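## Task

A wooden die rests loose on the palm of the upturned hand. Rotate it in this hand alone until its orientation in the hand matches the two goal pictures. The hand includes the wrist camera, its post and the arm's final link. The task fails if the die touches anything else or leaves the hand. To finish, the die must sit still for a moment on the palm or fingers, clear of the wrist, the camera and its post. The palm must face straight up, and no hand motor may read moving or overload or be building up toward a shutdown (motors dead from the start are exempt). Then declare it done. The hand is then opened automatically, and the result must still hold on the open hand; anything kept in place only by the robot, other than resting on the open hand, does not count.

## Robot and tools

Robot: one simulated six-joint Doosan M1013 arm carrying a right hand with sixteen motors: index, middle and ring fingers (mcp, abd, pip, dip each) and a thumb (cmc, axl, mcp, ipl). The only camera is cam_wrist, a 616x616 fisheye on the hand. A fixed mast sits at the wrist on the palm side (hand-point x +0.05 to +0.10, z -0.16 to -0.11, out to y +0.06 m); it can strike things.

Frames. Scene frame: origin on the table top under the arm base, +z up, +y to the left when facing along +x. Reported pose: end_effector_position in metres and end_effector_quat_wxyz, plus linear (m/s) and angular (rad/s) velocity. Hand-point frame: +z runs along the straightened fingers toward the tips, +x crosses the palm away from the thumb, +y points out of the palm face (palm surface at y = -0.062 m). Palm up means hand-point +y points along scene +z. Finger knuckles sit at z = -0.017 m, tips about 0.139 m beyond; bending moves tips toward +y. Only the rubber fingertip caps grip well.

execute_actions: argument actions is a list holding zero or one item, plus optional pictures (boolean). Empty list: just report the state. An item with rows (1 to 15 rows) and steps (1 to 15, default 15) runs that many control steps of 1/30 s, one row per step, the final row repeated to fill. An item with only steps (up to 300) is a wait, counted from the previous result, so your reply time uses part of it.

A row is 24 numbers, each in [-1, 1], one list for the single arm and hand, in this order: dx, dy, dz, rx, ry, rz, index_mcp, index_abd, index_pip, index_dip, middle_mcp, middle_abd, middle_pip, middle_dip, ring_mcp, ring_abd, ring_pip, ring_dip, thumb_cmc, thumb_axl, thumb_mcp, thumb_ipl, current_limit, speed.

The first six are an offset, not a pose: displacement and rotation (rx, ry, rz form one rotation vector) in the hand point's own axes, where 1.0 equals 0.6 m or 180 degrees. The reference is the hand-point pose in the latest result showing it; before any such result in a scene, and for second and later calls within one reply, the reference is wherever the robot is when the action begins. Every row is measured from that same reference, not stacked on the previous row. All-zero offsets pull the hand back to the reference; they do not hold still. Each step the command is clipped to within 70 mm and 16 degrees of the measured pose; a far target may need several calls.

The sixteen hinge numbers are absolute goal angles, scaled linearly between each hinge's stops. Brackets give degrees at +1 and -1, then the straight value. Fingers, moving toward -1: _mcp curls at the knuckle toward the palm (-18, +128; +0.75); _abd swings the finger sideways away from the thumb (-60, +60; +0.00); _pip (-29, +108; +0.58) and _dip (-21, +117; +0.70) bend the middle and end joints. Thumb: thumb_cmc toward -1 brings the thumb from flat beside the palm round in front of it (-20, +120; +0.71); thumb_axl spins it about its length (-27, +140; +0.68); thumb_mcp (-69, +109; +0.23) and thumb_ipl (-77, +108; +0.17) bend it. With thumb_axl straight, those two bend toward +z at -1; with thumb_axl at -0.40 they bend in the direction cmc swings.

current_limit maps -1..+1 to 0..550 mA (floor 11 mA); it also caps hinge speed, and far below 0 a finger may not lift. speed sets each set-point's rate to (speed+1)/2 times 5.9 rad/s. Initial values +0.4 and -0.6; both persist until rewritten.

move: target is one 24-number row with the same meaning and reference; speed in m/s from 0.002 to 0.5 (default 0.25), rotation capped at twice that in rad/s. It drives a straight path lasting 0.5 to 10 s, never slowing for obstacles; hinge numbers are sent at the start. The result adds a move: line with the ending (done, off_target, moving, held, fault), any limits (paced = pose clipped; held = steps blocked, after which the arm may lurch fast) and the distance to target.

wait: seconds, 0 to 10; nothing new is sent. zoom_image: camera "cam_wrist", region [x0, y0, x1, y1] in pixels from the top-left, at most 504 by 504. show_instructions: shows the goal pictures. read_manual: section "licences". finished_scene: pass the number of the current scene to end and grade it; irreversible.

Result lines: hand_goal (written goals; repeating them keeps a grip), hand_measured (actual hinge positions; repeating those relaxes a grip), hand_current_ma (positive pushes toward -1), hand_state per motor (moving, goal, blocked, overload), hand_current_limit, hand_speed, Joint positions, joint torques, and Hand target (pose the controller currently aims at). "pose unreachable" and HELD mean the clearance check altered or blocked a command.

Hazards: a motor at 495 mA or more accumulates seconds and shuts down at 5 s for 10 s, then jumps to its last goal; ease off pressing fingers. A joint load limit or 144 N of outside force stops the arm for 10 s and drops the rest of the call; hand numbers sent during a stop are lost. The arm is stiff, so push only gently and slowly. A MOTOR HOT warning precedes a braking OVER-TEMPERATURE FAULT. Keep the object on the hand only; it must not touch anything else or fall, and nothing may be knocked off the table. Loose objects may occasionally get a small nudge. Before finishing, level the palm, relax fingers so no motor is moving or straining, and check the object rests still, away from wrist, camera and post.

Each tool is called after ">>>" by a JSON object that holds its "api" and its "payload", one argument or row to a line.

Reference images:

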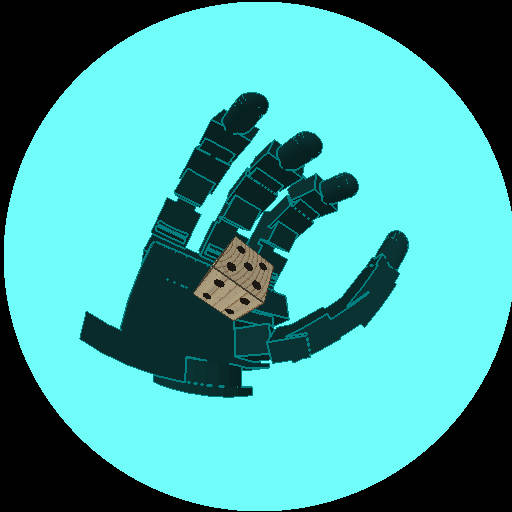

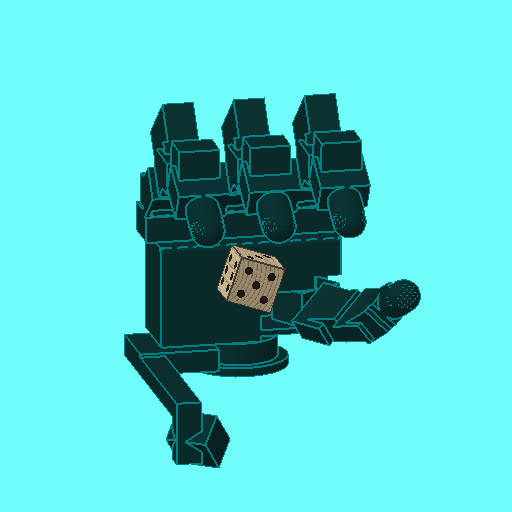

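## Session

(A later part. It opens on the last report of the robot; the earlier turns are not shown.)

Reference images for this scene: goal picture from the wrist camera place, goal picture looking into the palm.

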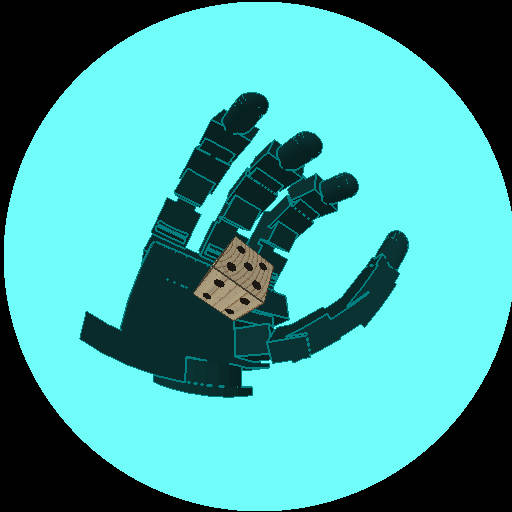

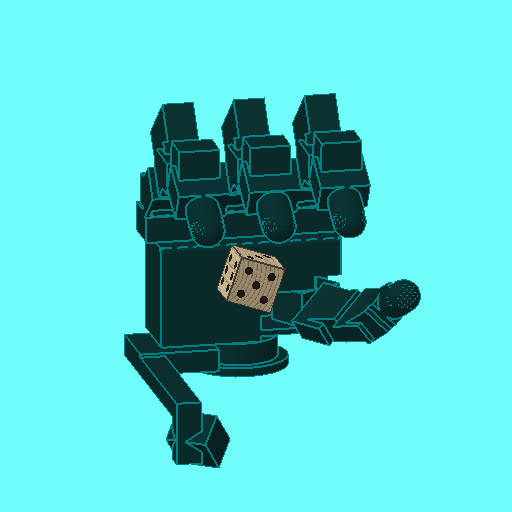

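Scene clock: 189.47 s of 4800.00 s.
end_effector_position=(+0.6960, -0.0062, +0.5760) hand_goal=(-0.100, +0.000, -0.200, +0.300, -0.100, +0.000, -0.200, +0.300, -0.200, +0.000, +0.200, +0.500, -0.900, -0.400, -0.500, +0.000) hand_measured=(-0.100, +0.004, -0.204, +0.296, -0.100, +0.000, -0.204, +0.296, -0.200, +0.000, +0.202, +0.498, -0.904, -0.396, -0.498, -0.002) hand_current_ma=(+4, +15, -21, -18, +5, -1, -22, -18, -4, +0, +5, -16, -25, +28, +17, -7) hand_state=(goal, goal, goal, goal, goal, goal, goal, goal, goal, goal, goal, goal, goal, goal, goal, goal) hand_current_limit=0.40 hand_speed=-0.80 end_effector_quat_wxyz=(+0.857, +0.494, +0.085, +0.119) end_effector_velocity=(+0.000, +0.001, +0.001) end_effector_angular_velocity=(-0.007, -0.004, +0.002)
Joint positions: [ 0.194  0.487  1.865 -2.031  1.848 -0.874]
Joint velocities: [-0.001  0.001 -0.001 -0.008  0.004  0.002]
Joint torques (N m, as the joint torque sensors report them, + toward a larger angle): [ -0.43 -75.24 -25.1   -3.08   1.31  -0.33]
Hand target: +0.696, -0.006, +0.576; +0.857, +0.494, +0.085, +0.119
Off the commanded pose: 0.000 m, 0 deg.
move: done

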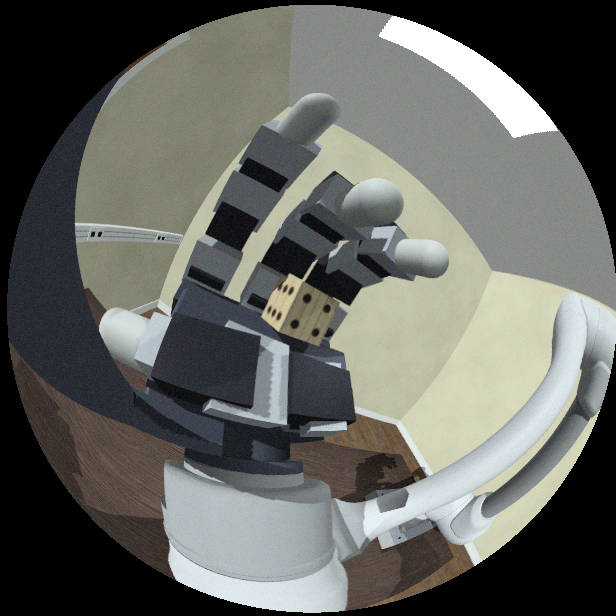

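The thumb makes a good fence, so I'll tilt further.

>>> {"api": "move", "payload": {
  "target": [0,0,0,-0.08,0,0,-0.1,0,-0.2,0.3,-0.1,0,-0.2,0.3,-0.2,0,0.2,0.5,-0.9,-0.4,-0.5,0.0,0.4,-0.8],
  "speed": 0.07
}}

Scene clock: 195.87 s of 4800.00 s.
end_effector_position=(+0.6961, -0.0062, +0.5760) hand_goal=(-0.100, +0.000, -0.200, +0.300, -0.100, +0.000, -0.200, +0.300, -0.200, +0.000, +0.200, +0.500, -0.900, -0.400, -0.500, +0.000) hand_measured=(-0.102, +0.004, -0.204, +0.296, -0.102, +0.000, -0.204, +0.296, -0.202, +0.000, +0.200, +0.498, -0.904, -0.398, -0.498, -0.002) hand_current_ma=(-11, +15, -21, -18, -10, -1, -22, -18, -13, +0, +2, -16, -24, +13, +17, -7) hand_state=(goal, goal, goal, goal, goal, goal, goal, goal, goal, goal, goal, goal, goal, goal, goal, goal) hand_current_limit=0.40 hand_speed=-0.80 end_effector_quat_wxyz=(+0.912, +0.383, +0.069, +0.129) end_effector_velocity=(-0.000, +0.001, +0.000) end_effector_angular_velocity=(-0.008, -0.003, +0.002)
Joint positions: [ 0.115  0.536  1.874 -2.263  1.997 -0.861]
Joint velocities: [-0.001  0.001  0.    -0.008  0.005 -0.   ]
Joint torques (N m, as the joint torque sensors report them, + toward a larger angle): [ -1.98 -75.77 -24.01  -2.37   1.17  -0.28]
Hand target: +0.696, -0.006, +0.576; +0.912, +0.382, +0.069, +0.129
Off the commanded pose: 0.000 m, 0 deg.
move: done

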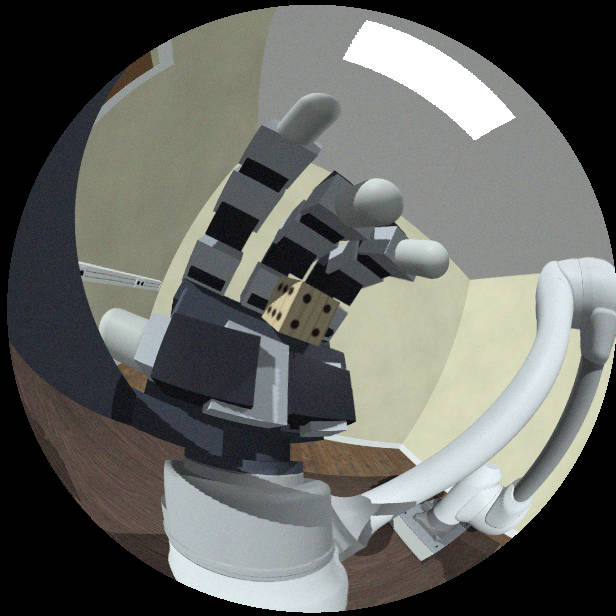

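>>> {"api": "move", "payload": {
  "target": [0,0,0,-0.04,0,0,0.25,0,-0.3,0.3,0.25,0,-0.3,0.3,-0.2,0,0.2,0.5,-0.9,-0.4,-0.5,0.0,0.4,-0.8],
  "speed": 0.05
}}

>>> {"api": "zoom_image", "payload": {
  "camera": "cam_wrist",
  "region": [160, 200, 420, 440]
}}

Scene clock: 204.00 s of 4800.00 s.
end_effector_position=(+0.6961, -0.0063, +0.5760) hand_goal=(+0.250, +0.000, -0.300, +0.300, +0.250, +0.000, -0.300, +0.300, -0.200, +0.000, +0.200, +0.500, -0.900, -0.400, -0.500, +0.000) hand_measured=(+0.246, +0.004, -0.300, +0.296, +0.246, +0.000, -0.300, +0.296, -0.204, +0.000, +0.200, +0.498, -0.904, -0.398, -0.498, -0.002) hand_current_ma=(-23, +15, -1, -18, -22, -1, -1, -18, -20, +0, +0, -16, -24, +7, +17, -7) hand_state=(goal, goal, goal, goal, goal, goal, goal, goal, goal, goal, goal, goal, goal, goal, goal, goal) hand_current_limit=0.40 hand_speed=-0.80 end_effector_quat_wxyz=(+0.934, +0.325, +0.061, +0.133) end_effector_velocity=(+0.000, +0.001, +0.000) end_effector_angular_velocity=(-0.007, -0.002, +0.001)
Joint positions: [ 0.072  0.557  1.87  -2.386  2.069 -0.873]
Joint velocities: [-0.001  0.001 -0.001 -0.007  0.004 -0.002]
Joint torques (N m, as the joint torque sensors report them, + toward a larger angle): [  0.09 -77.97 -24.54  -3.11   1.2   -0.06]
Hand target: +0.696, -0.006, +0.576; +0.934, +0.325, +0.061, +0.133
Off the commanded pose: 0.000 m, 0 deg.
move: done

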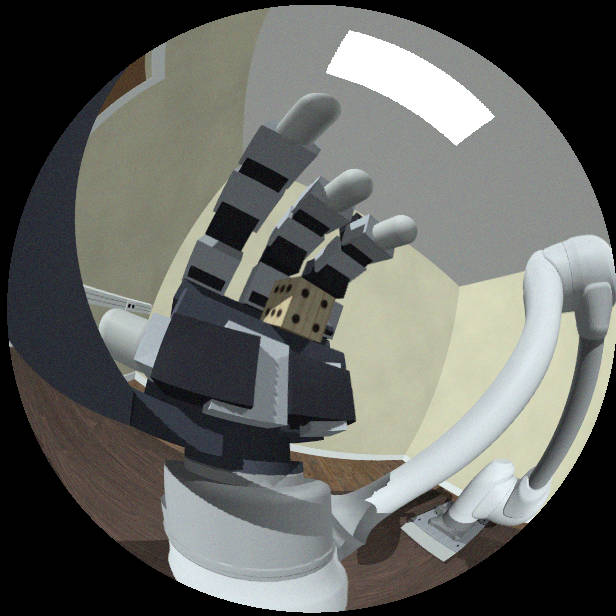

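Region (160, 200, 420, 440) of cam_wrist's 616x616 image, scaled by 1.938, with more detail than that image has; it fills the top 465 rows of this view, and the rest is white.

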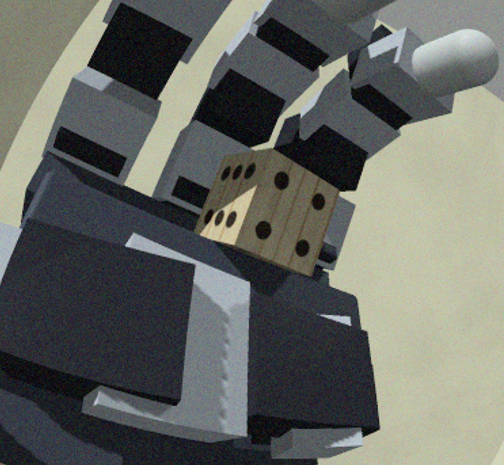

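>>> {"api": "move", "payload": {
  "target": [0,0,0,0,0,0,-0.6,0,0.2,0.4,0.1,0,-0.1,0.3,-0.2,0,0.2,0.5,-0.9,-0.4,-0.5,0.0,0.4,-0.8]
}}

Scene clock: 215.20 s of 4800.00 s.
end_effector_position=(+0.6961, -0.0063, +0.5760) hand_goal=(-0.600, +0.000, +0.200, +0.400, +0.100, +0.000, -0.100, +0.300, -0.200, +0.000, +0.200, +0.500, -0.900, -0.400, -0.500, +0.000) hand_measured=(-0.606, +0.004, +0.192, +0.396, +0.100, +0.000, -0.110, +0.296, -0.204, +0.000, +0.200, +0.498, -0.904, -0.398, -0.498, -0.002) hand_current_ma=(-34, +15, -43, -20, -2, -1, -46, -18, -21, +0, +0, -16, -24, +7, +17, -7) hand_state=(goal, goal, goal, goal, goal, goal, goal, goal, goal, goal, goal, goal, goal, goal, goal, goal) hand_current_limit=0.40 hand_speed=-0.80 end_effector_quat_wxyz=(+0.934, +0.325, +0.061, +0.133) end_effector_velocity=(+0.000, -0.000, +0.000) end_effector_angular_velocity=(+0.000, -0.001, +0.001)
Joint positions: [ 0.072  0.557  1.87  -2.386  2.069 -0.873]
Joint velocities: [-0.     0.    -0.001 -0.    -0.     0.001]
Joint torques (N m, as the joint torque sensors report them, + toward a larger angle): [ -0.87 -79.14 -24.16  -2.73   1.14  -0.19]
Hand target: +0.696, -0.006, +0.576; +0.934, +0.325, +0.061, +0.133
Off the commanded pose: 0.000 m, 0 deg.
move: done

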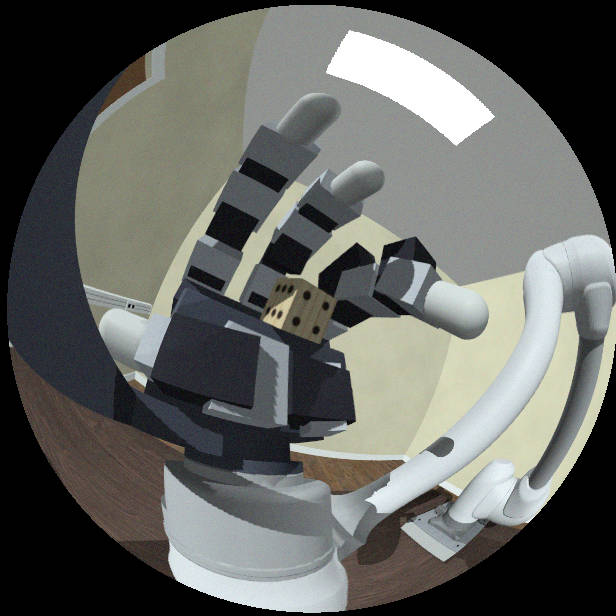

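>>> {"api": "move", "payload": {
  "target": [0,0,0,0,0,0,-0.9,0,0.5,0.7,0.1,0,-0.1,0.3,-0.2,0,0.2,0.5,-0.9,-0.4,-0.5,0.0,0.6,-0.8]
}}

>>> {"api": "move", "payload": {
  "target": [0,0,0,0,0,0,0.1,0,0.2,0.4,-0.6,0,0.3,0.5,-0.2,0,0.2,0.5,-0.9,-0.4,-0.5,0.0,0.6,-0.75]
}}

Scene clock: 222.47 s of 4800.00 s.
end_effector_position=(+0.6961, -0.0063, +0.5760) hand_goal=(-0.900, +0.000, +0.500, +0.700, +0.100, +0.000, -0.100, +0.300, -0.200, +0.000, +0.200, +0.500, -0.900, -0.400, -0.500, +0.000) hand_measured=(-0.648, +0.022, +0.500, +0.696, +0.100, +0.000, -0.110, +0.296, -0.204, +0.000, +0.200, +0.498, -0.904, -0.398, -0.498, -0.002) hand_current_ma=(+440, +100, -3, -20, -2, -1, -46, -18, -21, +0, +0, -16, -24, +7, +17, -7) hand_state=(blocked, blocked, goal, goal, goal, goal, goal, goal, goal, goal, goal, goal, goal, goal, goal, goal) hand_current_limit=0.60 hand_speed=-0.80 end_effector_quat_wxyz=(+0.934, +0.325, +0.061, +0.133) end_effector_velocity=(-0.000, -0.000, -0.000) end_effector_angular_velocity=(-0.000, +0.000, +0.001)
Joint positions: [ 0.072  0.557  1.87  -2.386  2.069 -0.873]
Joint velocities: [-0.    -0.     0.001 -0.001  0.     0.001]
Joint torques (N m, as the joint torque sensors report them, + toward a larger angle): [ -1.65 -79.24 -23.44  -2.59   0.89  -0.04]
Hand target: +0.696, -0.006, +0.576; +0.934, +0.325, +0.061, +0.133
Off the commanded pose: 0.000 m, 0 deg.
move: done

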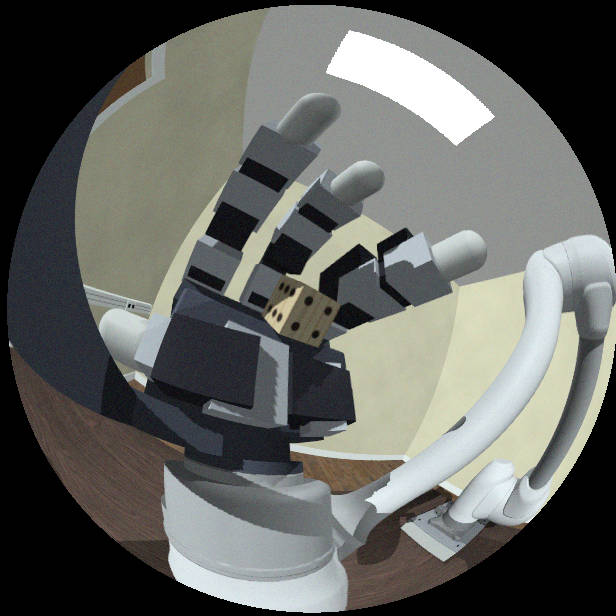

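Scene clock: 224.17 s of 4800.00 s.
end_effector_position=(+0.6961, -0.0063, +0.5760) hand_goal=(+0.100, +0.000, +0.200, +0.400, -0.600, +0.000, +0.300, +0.500, -0.200, +0.000, +0.200, +0.500, -0.900, -0.400, -0.500, +0.000) hand_measured=(+0.092, +0.004, +0.200, +0.402, -0.608, +0.000, +0.290, +0.496, -0.204, +0.000, +0.200, +0.498, -0.904, -0.400, -0.498, +0.000) hand_current_ma=(-39, +15, -2, +11, -43, -1, -47, -20, -21, +0, +0, -16, -23, -2, +16, -7) hand_state=(goal, goal, goal, goal, goal, goal, goal, goal, goal, goal, goal, goal, goal, goal, goal, goal) hand_current_limit=0.60 hand_speed=-0.75 end_effector_quat_wxyz=(+0.934, +0.325, +0.061, +0.133) end_effector_velocity=(+0.000, +0.001, +0.000) end_effector_angular_velocity=(-0.000, -0.001, +0.002)
Joint positions: [ 0.072  0.557  1.87  -2.386  2.069 -0.873]
Joint velocities: [ 0.001  0.    -0.001 -0.001 -0.     0.   ]
Joint torques (N m, as the joint torque sensors report them, + toward a larger angle): [ -0.95 -79.23 -23.7   -2.78   1.09  -0.2 ]
Hand target: +0.696, -0.006, +0.576; +0.934, +0.325, +0.061, +0.133
Off the commanded pose: 0.000 m, 0 deg.
move: done

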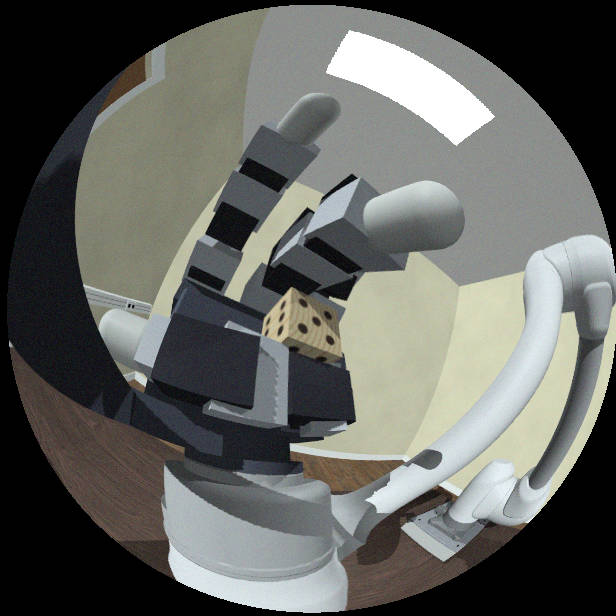

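>>> {"api": "move", "payload": {
  "target": [0,0,0,0.27,0,0,-0.3,0,0.2,0.4,-0.45,0,0.3,0.5,-0.2,0,0.2,0.5,-0.9,-0.4,-0.5,0.0,0.4,-0.75],
  "speed": 0.2
}}

>>> {"api": "move", "payload": {
  "target": [0,0,0,0,0,0,0.046,0,0,0.28,0.046,0,0,0.28,0.046,0,0,0.28,-0.104,0.266,0.032,-0.018,0.4,-0.6]
}}

>>> {"api": "zoom_image", "payload": {
  "camera": "cam_wrist",
  "region": [160, 200, 420, 440]
}}

Scene clock: 236.03 s of 4800.00 s.
end_effector_position=(+0.6960, -0.0059, +0.5758) hand_goal=(-0.300, +0.000, +0.200, +0.400, -0.450, +0.000, +0.300, +0.500, -0.200, +0.000, +0.200, +0.500, -0.900, -0.400, -0.500, +0.000) hand_measured=(-0.300, +0.004, +0.200, +0.402, -0.452, +0.000, +0.294, +0.496, -0.200, +0.000, +0.200, +0.498, -0.904, -0.400, -0.498, +0.000) hand_current_ma=(-4, +15, -2, +11, -15, -1, -27, -18, +4, +0, +0, -16, -23, -2, +15, -7) hand_state=(goal, goal, goal, goal, goal, goal, goal, goal, goal, goal, goal, goal, goal, goal, goal, goal) hand_current_limit=0.40 hand_speed=-0.75 end_effector_quat_wxyz=(+0.718, +0.680, +0.110, +0.096) end_effector_velocity=(-0.000, +0.000, +0.000) end_effector_angular_velocity=(+0.005, +0.003, -0.000)
Joint positions: [ 0.298  0.385  1.792 -1.607  1.602 -1.009]
Joint velocities: [ 0.001 -0.001 -0.001  0.005 -0.002 -0.003]
Joint torques (N m, as the joint torque sensors report them, + toward a larger angle): [ -0.37 -69.97 -30.56  -1.62   1.73   0.05]
Hand target: +0.696, -0.006, +0.576; +0.718, +0.681, +0.110, +0.096
Off the commanded pose: 0.000 m, 0 deg.
move: done

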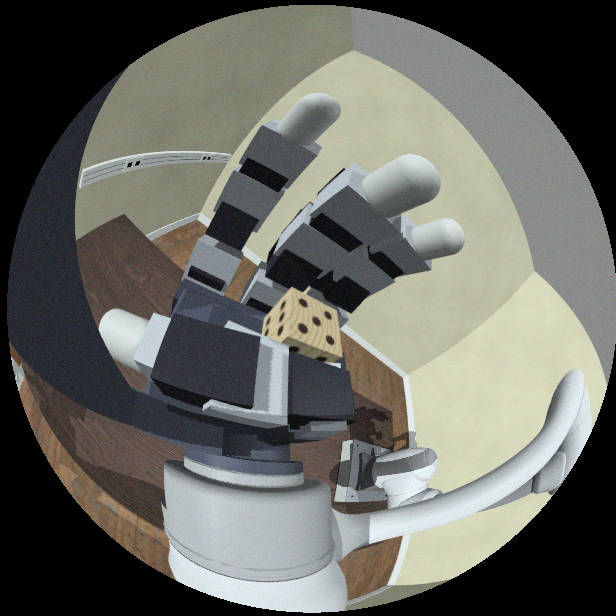

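Scene clock: 237.17 s of 4800.00 s.
end_effector_position=(+0.6960, -0.0059, +0.5758) hand_goal=(+0.046, +0.000, +0.000, +0.280, +0.046, +0.000, +0.000, +0.280, +0.046, +0.000, +0.000, +0.280, -0.104, +0.266, +0.032, -0.018) hand_measured=(+0.050, +0.004, +0.002, +0.282, +0.050, +0.000, +0.002, +0.282, +0.050, +0.000, +0.002, +0.282, -0.102, +0.264, +0.030, -0.018) hand_current_ma=(+19, +15, +11, +12, +18, -1, +11, +12, +18, +0, +13, +12, +13, -8, -14, +3) hand_state=(goal, goal, goal, goal, goal, goal, goal, goal, goal, goal, goal, goal, goal, goal, goal, goal) hand_current_limit=0.40 hand_speed=-0.60 end_effector_quat_wxyz=(+0.718, +0.680, +0.110, +0.096) end_effector_velocity=(-0.000, +0.001, -0.000) end_effector_angular_velocity=(-0.000, +0.000, +0.001)
Joint positions: [ 0.298  0.385  1.792 -1.607  1.602 -1.009]
Joint velocities: [ 0.002  0.     0.     0.     0.001 -0.   ]
Joint torques (N m, as the joint torque sensors report them, + toward a larger angle): [ -1.65 -69.51 -30.44  -2.01   1.65  -0.2 ]
Hand target: +0.696, -0.006, +0.576; +0.718, +0.680, +0.110, +0.096
Off the commanded pose: 0.000 m, 0 deg.
move: done

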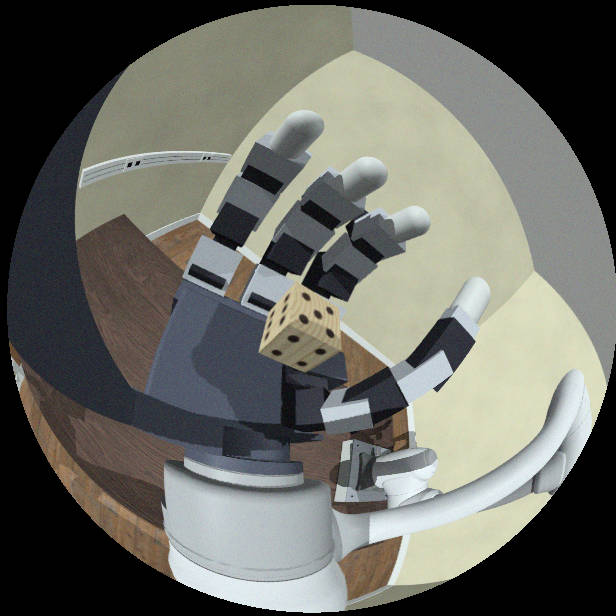

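Region (160, 200, 420, 440) of cam_wrist's 616x616 image, scaled by 1.938, with more detail than that image has; it fills the top 465 rows of this view, and the rest is white.

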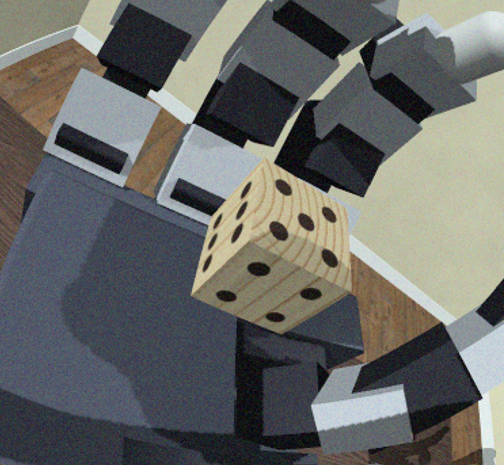

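>>> {"api": "move", "payload": {
  "target": [0,0,0,0,0,0,-0.8,0,0.45,0.6,0.046,0,0,0.28,0.046,0,0,0.28,0.2,0.266,0.2,0.1,0.4,-0.7]
}}

>>> {"api": "move", "payload": {
  "target": [0,0,0,0.017,0,0.006,0.046,0,0,0.28,0.046,0,0,0.28,0.046,0,0,0.28,-0.104,0.266,0.032,-0.018,0.4,-0.6],
  "speed": 0.1
}}

>>> {"api": "zoom_image", "payload": {
  "camera": "cam_wrist",
  "region": [160, 200, 420, 440]
}}

Scene clock: 248.03 s of 4800.00 s.
end_effector_position=(+0.6960, -0.0059, +0.5758) hand_goal=(-0.800, +0.000, +0.450, +0.600, +0.046, +0.000, +0.000, +0.280, +0.046, +0.000, +0.000, +0.280, +0.200, +0.266, +0.200, +0.100) hand_measured=(-0.802, +0.004, +0.448, +0.598, +0.050, +0.000, +0.002, +0.282, +0.050, +0.000, +0.002, +0.282, +0.208, +0.264, +0.200, +0.098) hand_current_ma=(-13, +15, -16, -15, +18, -1, +11, +12, +18, +0, +13, +12, +38, -8, +5, -9) hand_state=(goal, goal, goal, goal, goal, goal, goal, goal, goal, goal, goal, goal, goal, goal, goal, goal) hand_current_limit=0.40 hand_speed=-0.70 end_effector_quat_wxyz=(+0.718, +0.680, +0.110, +0.096) end_effector_velocity=(+0.000, +0.000, -0.000) end_effector_angular_velocity=(-0.000, +0.001, +0.001)
Joint positions: [ 0.298  0.385  1.792 -1.607  1.602 -1.009]
Joint velocities: [ 0.    -0.     0.    -0.    -0.    -0.001]
Joint torques (N m, as the joint torque sensors report them, + toward a larger angle): [ -1.87 -68.07 -30.4   -1.97   1.33  -0.27]
Hand target: +0.696, -0.006, +0.576; +0.718, +0.680, +0.110, +0.096
Off the commanded pose: 0.000 m, 0 deg.
move: done

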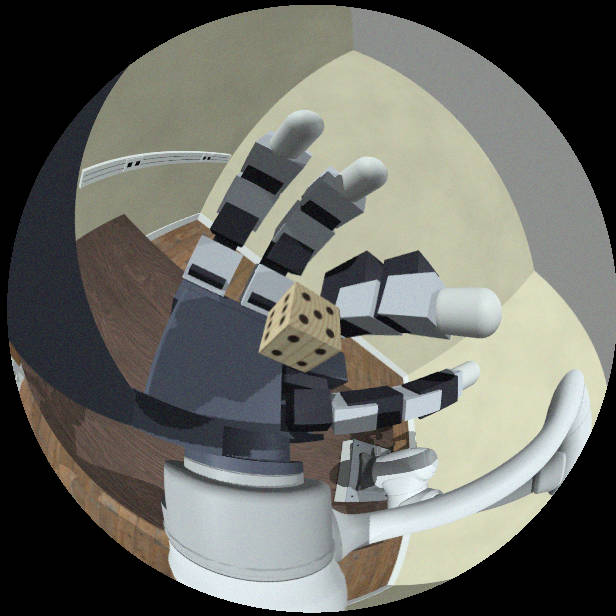

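Scene clock: 249.23 s of 4800.00 s.
end_effector_position=(+0.6960, -0.0059, +0.5758) hand_goal=(+0.046, +0.000, +0.000, +0.280, +0.046, +0.000, +0.000, +0.280, +0.046, +0.000, +0.000, +0.280, -0.104, +0.266, +0.032, -0.018) hand_measured=(+0.050, +0.004, +0.002, +0.282, +0.050, +0.000, +0.002, +0.282, +0.050, +0.000, +0.002, +0.282, -0.092, +0.264, +0.034, -0.016) hand_current_ma=(+22, +14, +7, +11, +21, -1, +11, +12, +21, +0, +13, +12, +67, -7, +12, +11) hand_state=(goal, goal, goal, goal, goal, goal, goal, goal, goal, goal, goal, goal, goal, goal, goal, goal) hand_current_limit=0.40 hand_speed=-0.60 end_effector_quat_wxyz=(+0.699, +0.700, +0.106, +0.100) end_effector_velocity=(-0.000, -0.000, -0.000) end_effector_angular_velocity=(+0.000, +0.001, -0.000)
Joint positions: [ 0.304  0.376  1.777 -1.559  1.579 -1.014]
Joint velocities: [-0. -0.  0.  0. -0. -0.]
Joint torques (N m, as the joint torque sensors report them, + toward a larger angle): [ -1.01 -68.05 -30.69  -1.97   1.35  -0.29]
Hand target: +0.696, -0.006, +0.576; +0.699, +0.700, +0.106, +0.100
Off the commanded pose: 0.000 m, 0 deg.
move: done

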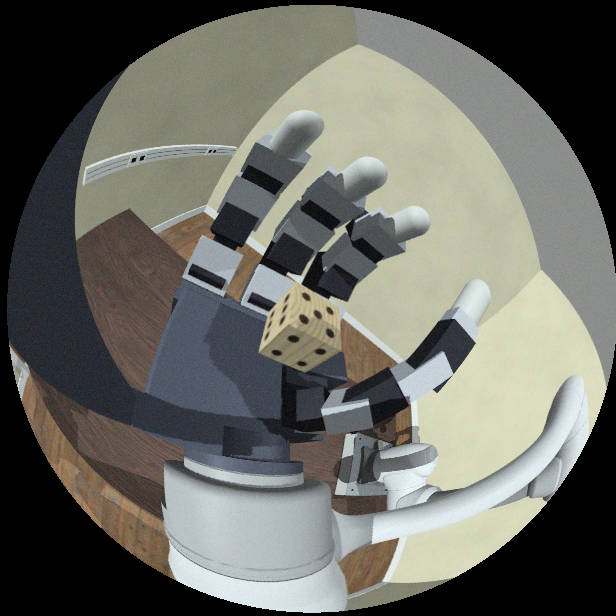

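Region (160, 200, 420, 440) of cam_wrist's 616x616 image, scaled by 1.938, with more detail than that image has; it fills the top 465 rows of this view, and the rest is white.

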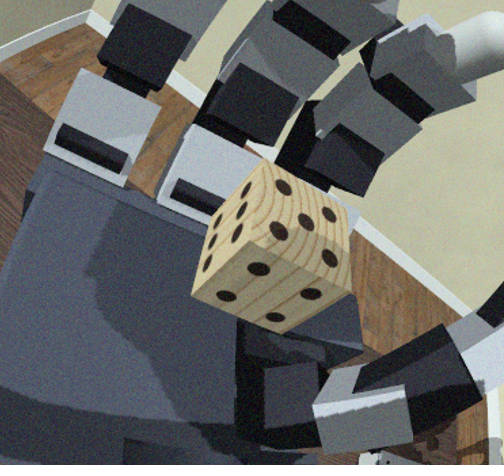

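No contact was made, so I'll push deeper.

>>> {"api": "move", "payload": {
  "target": [0,0,0,0,0,0,-1,-0.1,0.58,0.7,0.046,0,0,0.28,0.046,0,0,0.28,0.6,0.266,0.2,0.1,0.4,-0.65]
}}

>>> {"api": "move", "payload": {
  "target": [0,0,0,0,0,0,0.046,0,0,0.28,0.046,0,0,0.28,0.046,0,0,0.28,0.3,0.266,0.032,-0.018,0.4,-0.5]
}}

>>> {"api": "zoom_image", "payload": {
  "camera": "cam_wrist",
  "region": [160, 200, 420, 440]
}}

Scene clock: 272.53 s of 4800.00 s.
end_effector_position=(+0.6960, -0.0059, +0.5758) hand_goal=(-1.000, -0.100, +0.580, +0.700, +0.046, +0.000, +0.000, +0.280, +0.046, +0.000, +0.000, +0.280, +0.600, +0.266, +0.200, +0.100) hand_measured=(-1.000, -0.098, +0.578, +0.698, +0.050, +0.000, +0.002, +0.282, +0.050, +0.000, +0.002, +0.282, +0.610, +0.264, +0.202, +0.098) hand_current_ma=(-1, +12, -15, -14, +21, -1, +11, +12, +21, +0, +13, +12, +51, -7, +9, -8) hand_state=(goal, goal, goal, goal, goal, goal, goal, goal, goal, goal, goal, goal, goal, goal, goal, goal) hand_current_limit=0.40 hand_speed=-0.65 end_effector_quat_wxyz=(+0.699, +0.700, +0.106, +0.100) end_effector_velocity=(+0.000, -0.000, -0.000) end_effector_angular_velocity=(+0.002, -0.002, +0.001)
Joint positions: [ 0.304  0.376  1.777 -1.559  1.579 -1.014]
Joint velocities: [-0.    -0.    -0.001  0.001 -0.001  0.002]
Joint torques (N m, as the joint torque sensors report them, + toward a larger angle): [ -1.94 -68.91 -30.39  -1.89   1.44  -0.25]
Hand target: +0.696, -0.006, +0.576; +0.699, +0.700, +0.106, +0.100
Off the commanded pose: 0.000 m, 0 deg.
move: done

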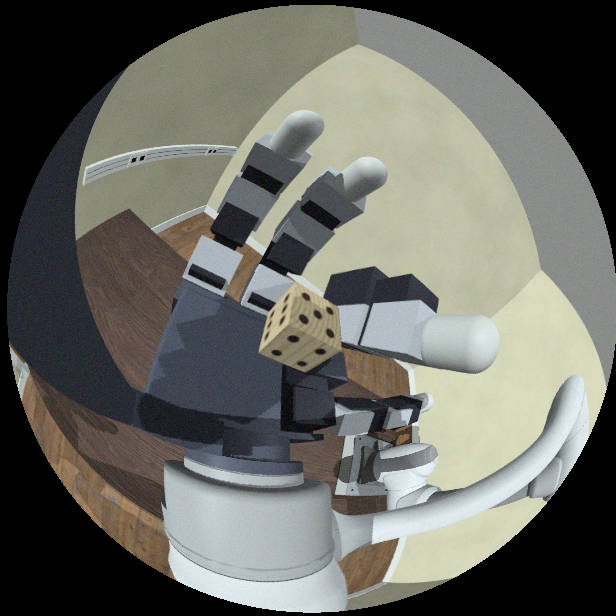

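Scene clock: 273.77 s of 4800.00 s.
end_effector_position=(+0.6960, -0.0059, +0.5758) hand_goal=(+0.046, +0.000, +0.000, +0.280, +0.046, +0.000, +0.000, +0.280, +0.046, +0.000, +0.000, +0.280, +0.300, +0.266, +0.032, -0.018) hand_measured=(+0.050, -0.004, +0.000, +0.282, +0.050, +0.000, +0.002, +0.282, +0.050, +0.000, +0.002, +0.282, +0.322, +0.266, +0.038, -0.016) hand_current_ma=(+22, -16, +5, +11, +21, -1, +11, +12, +21, +0, +13, +12, +115, -3, +35, +16) hand_state=(goal, goal, goal, goal, goal, goal, goal, goal, goal, goal, goal, goal, blocked, goal, goal, goal) hand_current_limit=0.40 hand_speed=-0.50 end_effector_quat_wxyz=(+0.699, +0.700, +0.106, +0.100) end_effector_velocity=(-0.000, -0.000, -0.000) end_effector_angular_velocity=(-0.000, +0.001, -0.000)
Joint positions: [ 0.304  0.376  1.777 -1.559  1.579 -1.014]
Joint velocities: [-0.    -0.     0.001  0.    -0.    -0.   ]
Joint torques (N m, as the joint torque sensors report them, + toward a larger angle): [ -2.23 -69.17 -30.81  -1.79   1.47  -0.25]
Hand target: +0.696, -0.006, +0.576; +0.699, +0.700, +0.106, +0.100
Off the commanded pose: 0.000 m, 0 deg.
move: done

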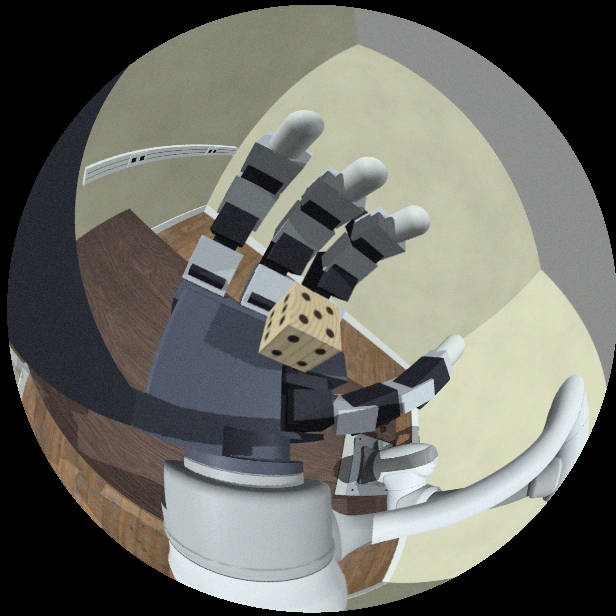

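Region (160, 200, 420, 440) of cam_wrist's 616x616 image, scaled by 1.938, with more detail than that image has; it fills the top 465 rows of this view, and the rest is white.

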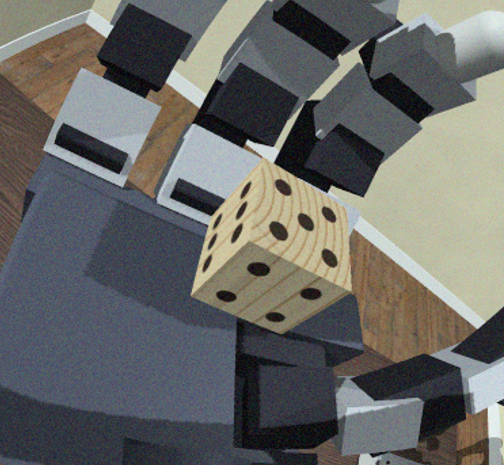

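>>> {"api": "move", "payload": {
  "target": [0,0,0,0,0,0,-1,0,0.1,0.7,0.046,0,0,0.28,0.046,0,0,0.28,0.6,0.266,0.2,0.1,0.4,-0.5]
}}

>>> {"api": "move", "payload": {
  "target": [0,0,0,0,0,0,-1,-0.4,0.1,0.7,0.046,0,0,0.28,0.046,0,0,0.28,0.6,0.266,0.2,0.1,0.4,-0.8]
}}

Scene clock: 290.20 s of 4800.00 s.
end_effector_position=(+0.6960, -0.0059, +0.5758) hand_goal=(-1.000, +0.000, +0.100, +0.700, +0.046, +0.000, +0.000, +0.280, +0.046, +0.000, +0.000, +0.280, +0.600, +0.266, +0.200, +0.100) hand_measured=(-1.000, -0.004, +0.098, +0.696, +0.050, +0.000, +0.002, +0.282, +0.050, +0.000, +0.002, +0.282, +0.610, +0.266, +0.202, +0.100) hand_current_ma=(-1, -16, -16, -17, +21, -1, +11, +12, +21, +0, +13, +12, +51, -3, +10, -7) hand_state=(goal, goal, goal, goal, goal, goal, goal, goal, goal, goal, goal, goal, goal, goal, goal, goal) hand_current_limit=0.40 hand_speed=-0.50 end_effector_quat_wxyz=(+0.699, +0.700, +0.106, +0.100) end_effector_velocity=(-0.000, +0.000, -0.000) end_effector_angular_velocity=(+0.001, -0.001, -0.000)
Joint positions: [ 0.304  0.376  1.777 -1.559  1.579 -1.014]
Joint velocities: [ 0.    -0.     0.     0.001 -0.     0.001]
Joint torques (N m, as the joint torque sensors report them, + toward a larger angle): [ -2.48 -69.92 -30.06  -1.72   1.35  -0.33]
Hand target: +0.696, -0.006, +0.576; +0.699, +0.700, +0.106, +0.100
Off the commanded pose: 0.000 m, 0 deg.
move: done

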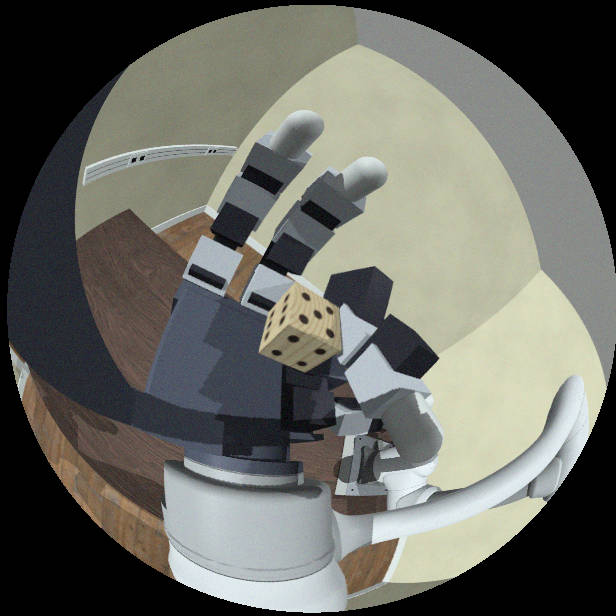

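Scene clock: 291.17 s of 4800.00 s.
end_effector_position=(+0.6960, -0.0059, +0.5758) hand_goal=(-1.000, -0.400, +0.100, +0.700, +0.046, +0.000, +0.000, +0.280, +0.046, +0.000, +0.000, +0.280, +0.600, +0.266, +0.200, +0.100) hand_measured=(-1.000, -0.398, +0.098, +0.696, +0.050, +0.000, +0.002, +0.282, +0.050, +0.000, +0.002, +0.282, +0.610, +0.266, +0.202, +0.100) hand_current_ma=(-1, +10, -16, -17, +21, -1, +11, +12, +21, +0, +13, +12, +51, -3, +10, -7) hand_state=(goal, goal, goal, goal, goal, goal, goal, goal, goal, goal, goal, goal, goal, goal, goal, goal) hand_current_limit=0.40 hand_speed=-0.80 end_effector_quat_wxyz=(+0.699, +0.700, +0.106, +0.100) end_effector_velocity=(-0.000, -0.001, +0.000) end_effector_angular_velocity=(-0.001, -0.000, -0.002)
Joint positions: [ 0.304  0.376  1.777 -1.559  1.579 -1.014]
Joint velocities: [-0.001  0.     0.    -0.     0.002  0.   ]
Joint torques (N m, as the joint torque sensors report them, + toward a larger angle): [  0.08 -69.95 -30.82  -1.97   1.43  -0.19]
Hand target: +0.696, -0.006, +0.576; +0.699, +0.700, +0.106, +0.100
Off the commanded pose: 0.000 m, 0 deg.
move: done

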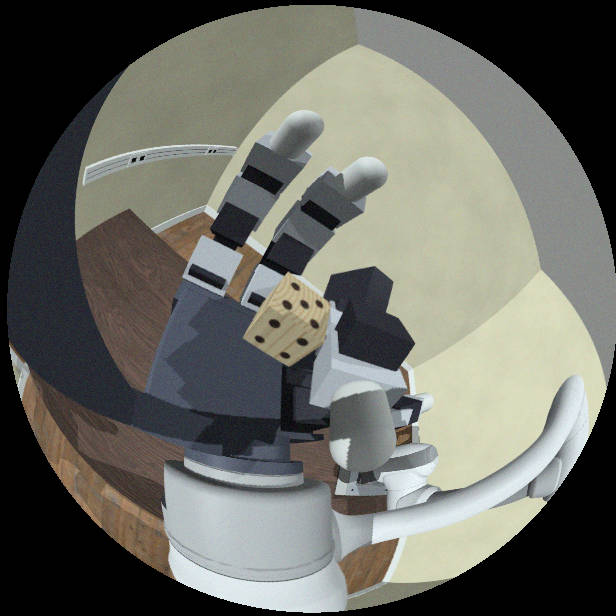

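That matches the goal. Retracting the finger.

>>> {"api": "move", "payload": {
  "target": [0,0,0,0,0,0,-1,0.1,0.1,0.7,0.046,0,0,0.28,0.046,0,0,0.28,0.6,0.266,0.2,0.1,0.4,-0.6]
}}

>>> {"api": "move", "payload": {
  "target": [0,0,0,0,0,0,0.046,0,0,0.28,0.046,0,0,0.28,0.046,0,0,0.28,0.6,0.266,0.2,0.1,0.4,-0.5]
}}

Scene clock: 300.60 s of 4800.00 s.
end_effector_position=(+0.6960, -0.0059, +0.5758) hand_goal=(-1.000, +0.100, +0.100, +0.700, +0.046, +0.000, +0.000, +0.280, +0.046, +0.000, +0.000, +0.280, +0.600, +0.266, +0.200, +0.100) hand_measured=(-1.000, +0.096, +0.098, +0.696, +0.050, +0.000, +0.002, +0.282, +0.050, +0.000, +0.002, +0.282, +0.610, +0.266, +0.202, +0.100) hand_current_ma=(-1, -13, -16, -17, +21, -1, +11, +12, +21, +0, +13, +12, +51, -3, +10, -7) hand_state=(goal, goal, goal, goal, goal, goal, goal, goal, goal, goal, goal, goal, goal, goal, goal, goal) hand_current_limit=0.40 hand_speed=-0.60 end_effector_quat_wxyz=(+0.699, +0.700, +0.106, +0.100) end_effector_velocity=(+0.000, -0.001, +0.001) end_effector_angular_velocity=(-0.000, -0.002, -0.002)
Joint positions: [ 0.304  0.376  1.777 -1.559  1.579 -1.014]
Joint velocities: [-0.002  0.    -0.001 -0.     0.001  0.001]
Joint torques (N m, as the joint torque sensors report them, + toward a larger angle): [ -0.87 -69.28 -30.06  -1.62   1.46  -0.24]
Hand target: +0.696, -0.006, +0.576; +0.699, +0.700, +0.106, +0.100
Off the commanded pose: 0.000 m, 0 deg.
move: done

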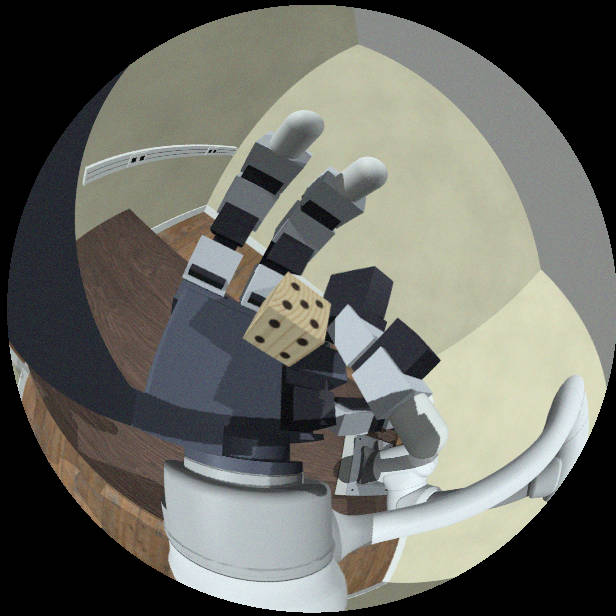

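Scene clock: 301.87 s of 4800.00 s.
end_effector_position=(+0.6960, -0.0059, +0.5758) hand_goal=(+0.046, +0.000, +0.000, +0.280, +0.046, +0.000, +0.000, +0.280, +0.046, +0.000, +0.000, +0.280, +0.600, +0.266, +0.200, +0.100) hand_measured=(+0.050, +0.004, +0.000, +0.282, +0.050, +0.000, +0.002, +0.282, +0.050, +0.000, +0.002, +0.282, +0.610, +0.266, +0.202, +0.100) hand_current_ma=(+22, +15, -1, +11, +21, -1, +11, +12, +21, +0, +13, +12, +51, -3, +10, -7) hand_state=(goal, goal, goal, goal, goal, goal, goal, goal, goal, goal, goal, goal, goal, goal, goal, goal) hand_current_limit=0.40 hand_speed=-0.50 end_effector_quat_wxyz=(+0.699, +0.700, +0.106, +0.100) end_effector_velocity=(-0.000, +0.000, -0.000) end_effector_angular_velocity=(+0.001, +0.000, +0.000)
Joint positions: [ 0.304  0.376  1.777 -1.559  1.579 -1.014]
Joint velocities: [ 0.    -0.     0.     0.001 -0.    -0.   ]
Joint torques (N m, as the joint torque sensors report them, + toward a larger angle): [ -1.35 -70.01 -30.6   -2.08   1.53  -0.26]
Hand target: +0.696, -0.006, +0.576; +0.699, +0.700, +0.106, +0.100
Off the commanded pose: 0.000 m, 0 deg.
move: done

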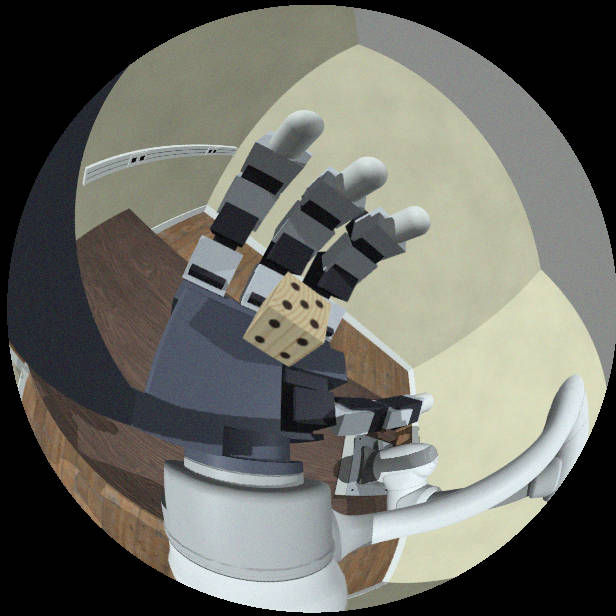

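>>> {"api": "finished_scene", "payload": {
  "scene": 1
}}

The scene is finished: the task was done.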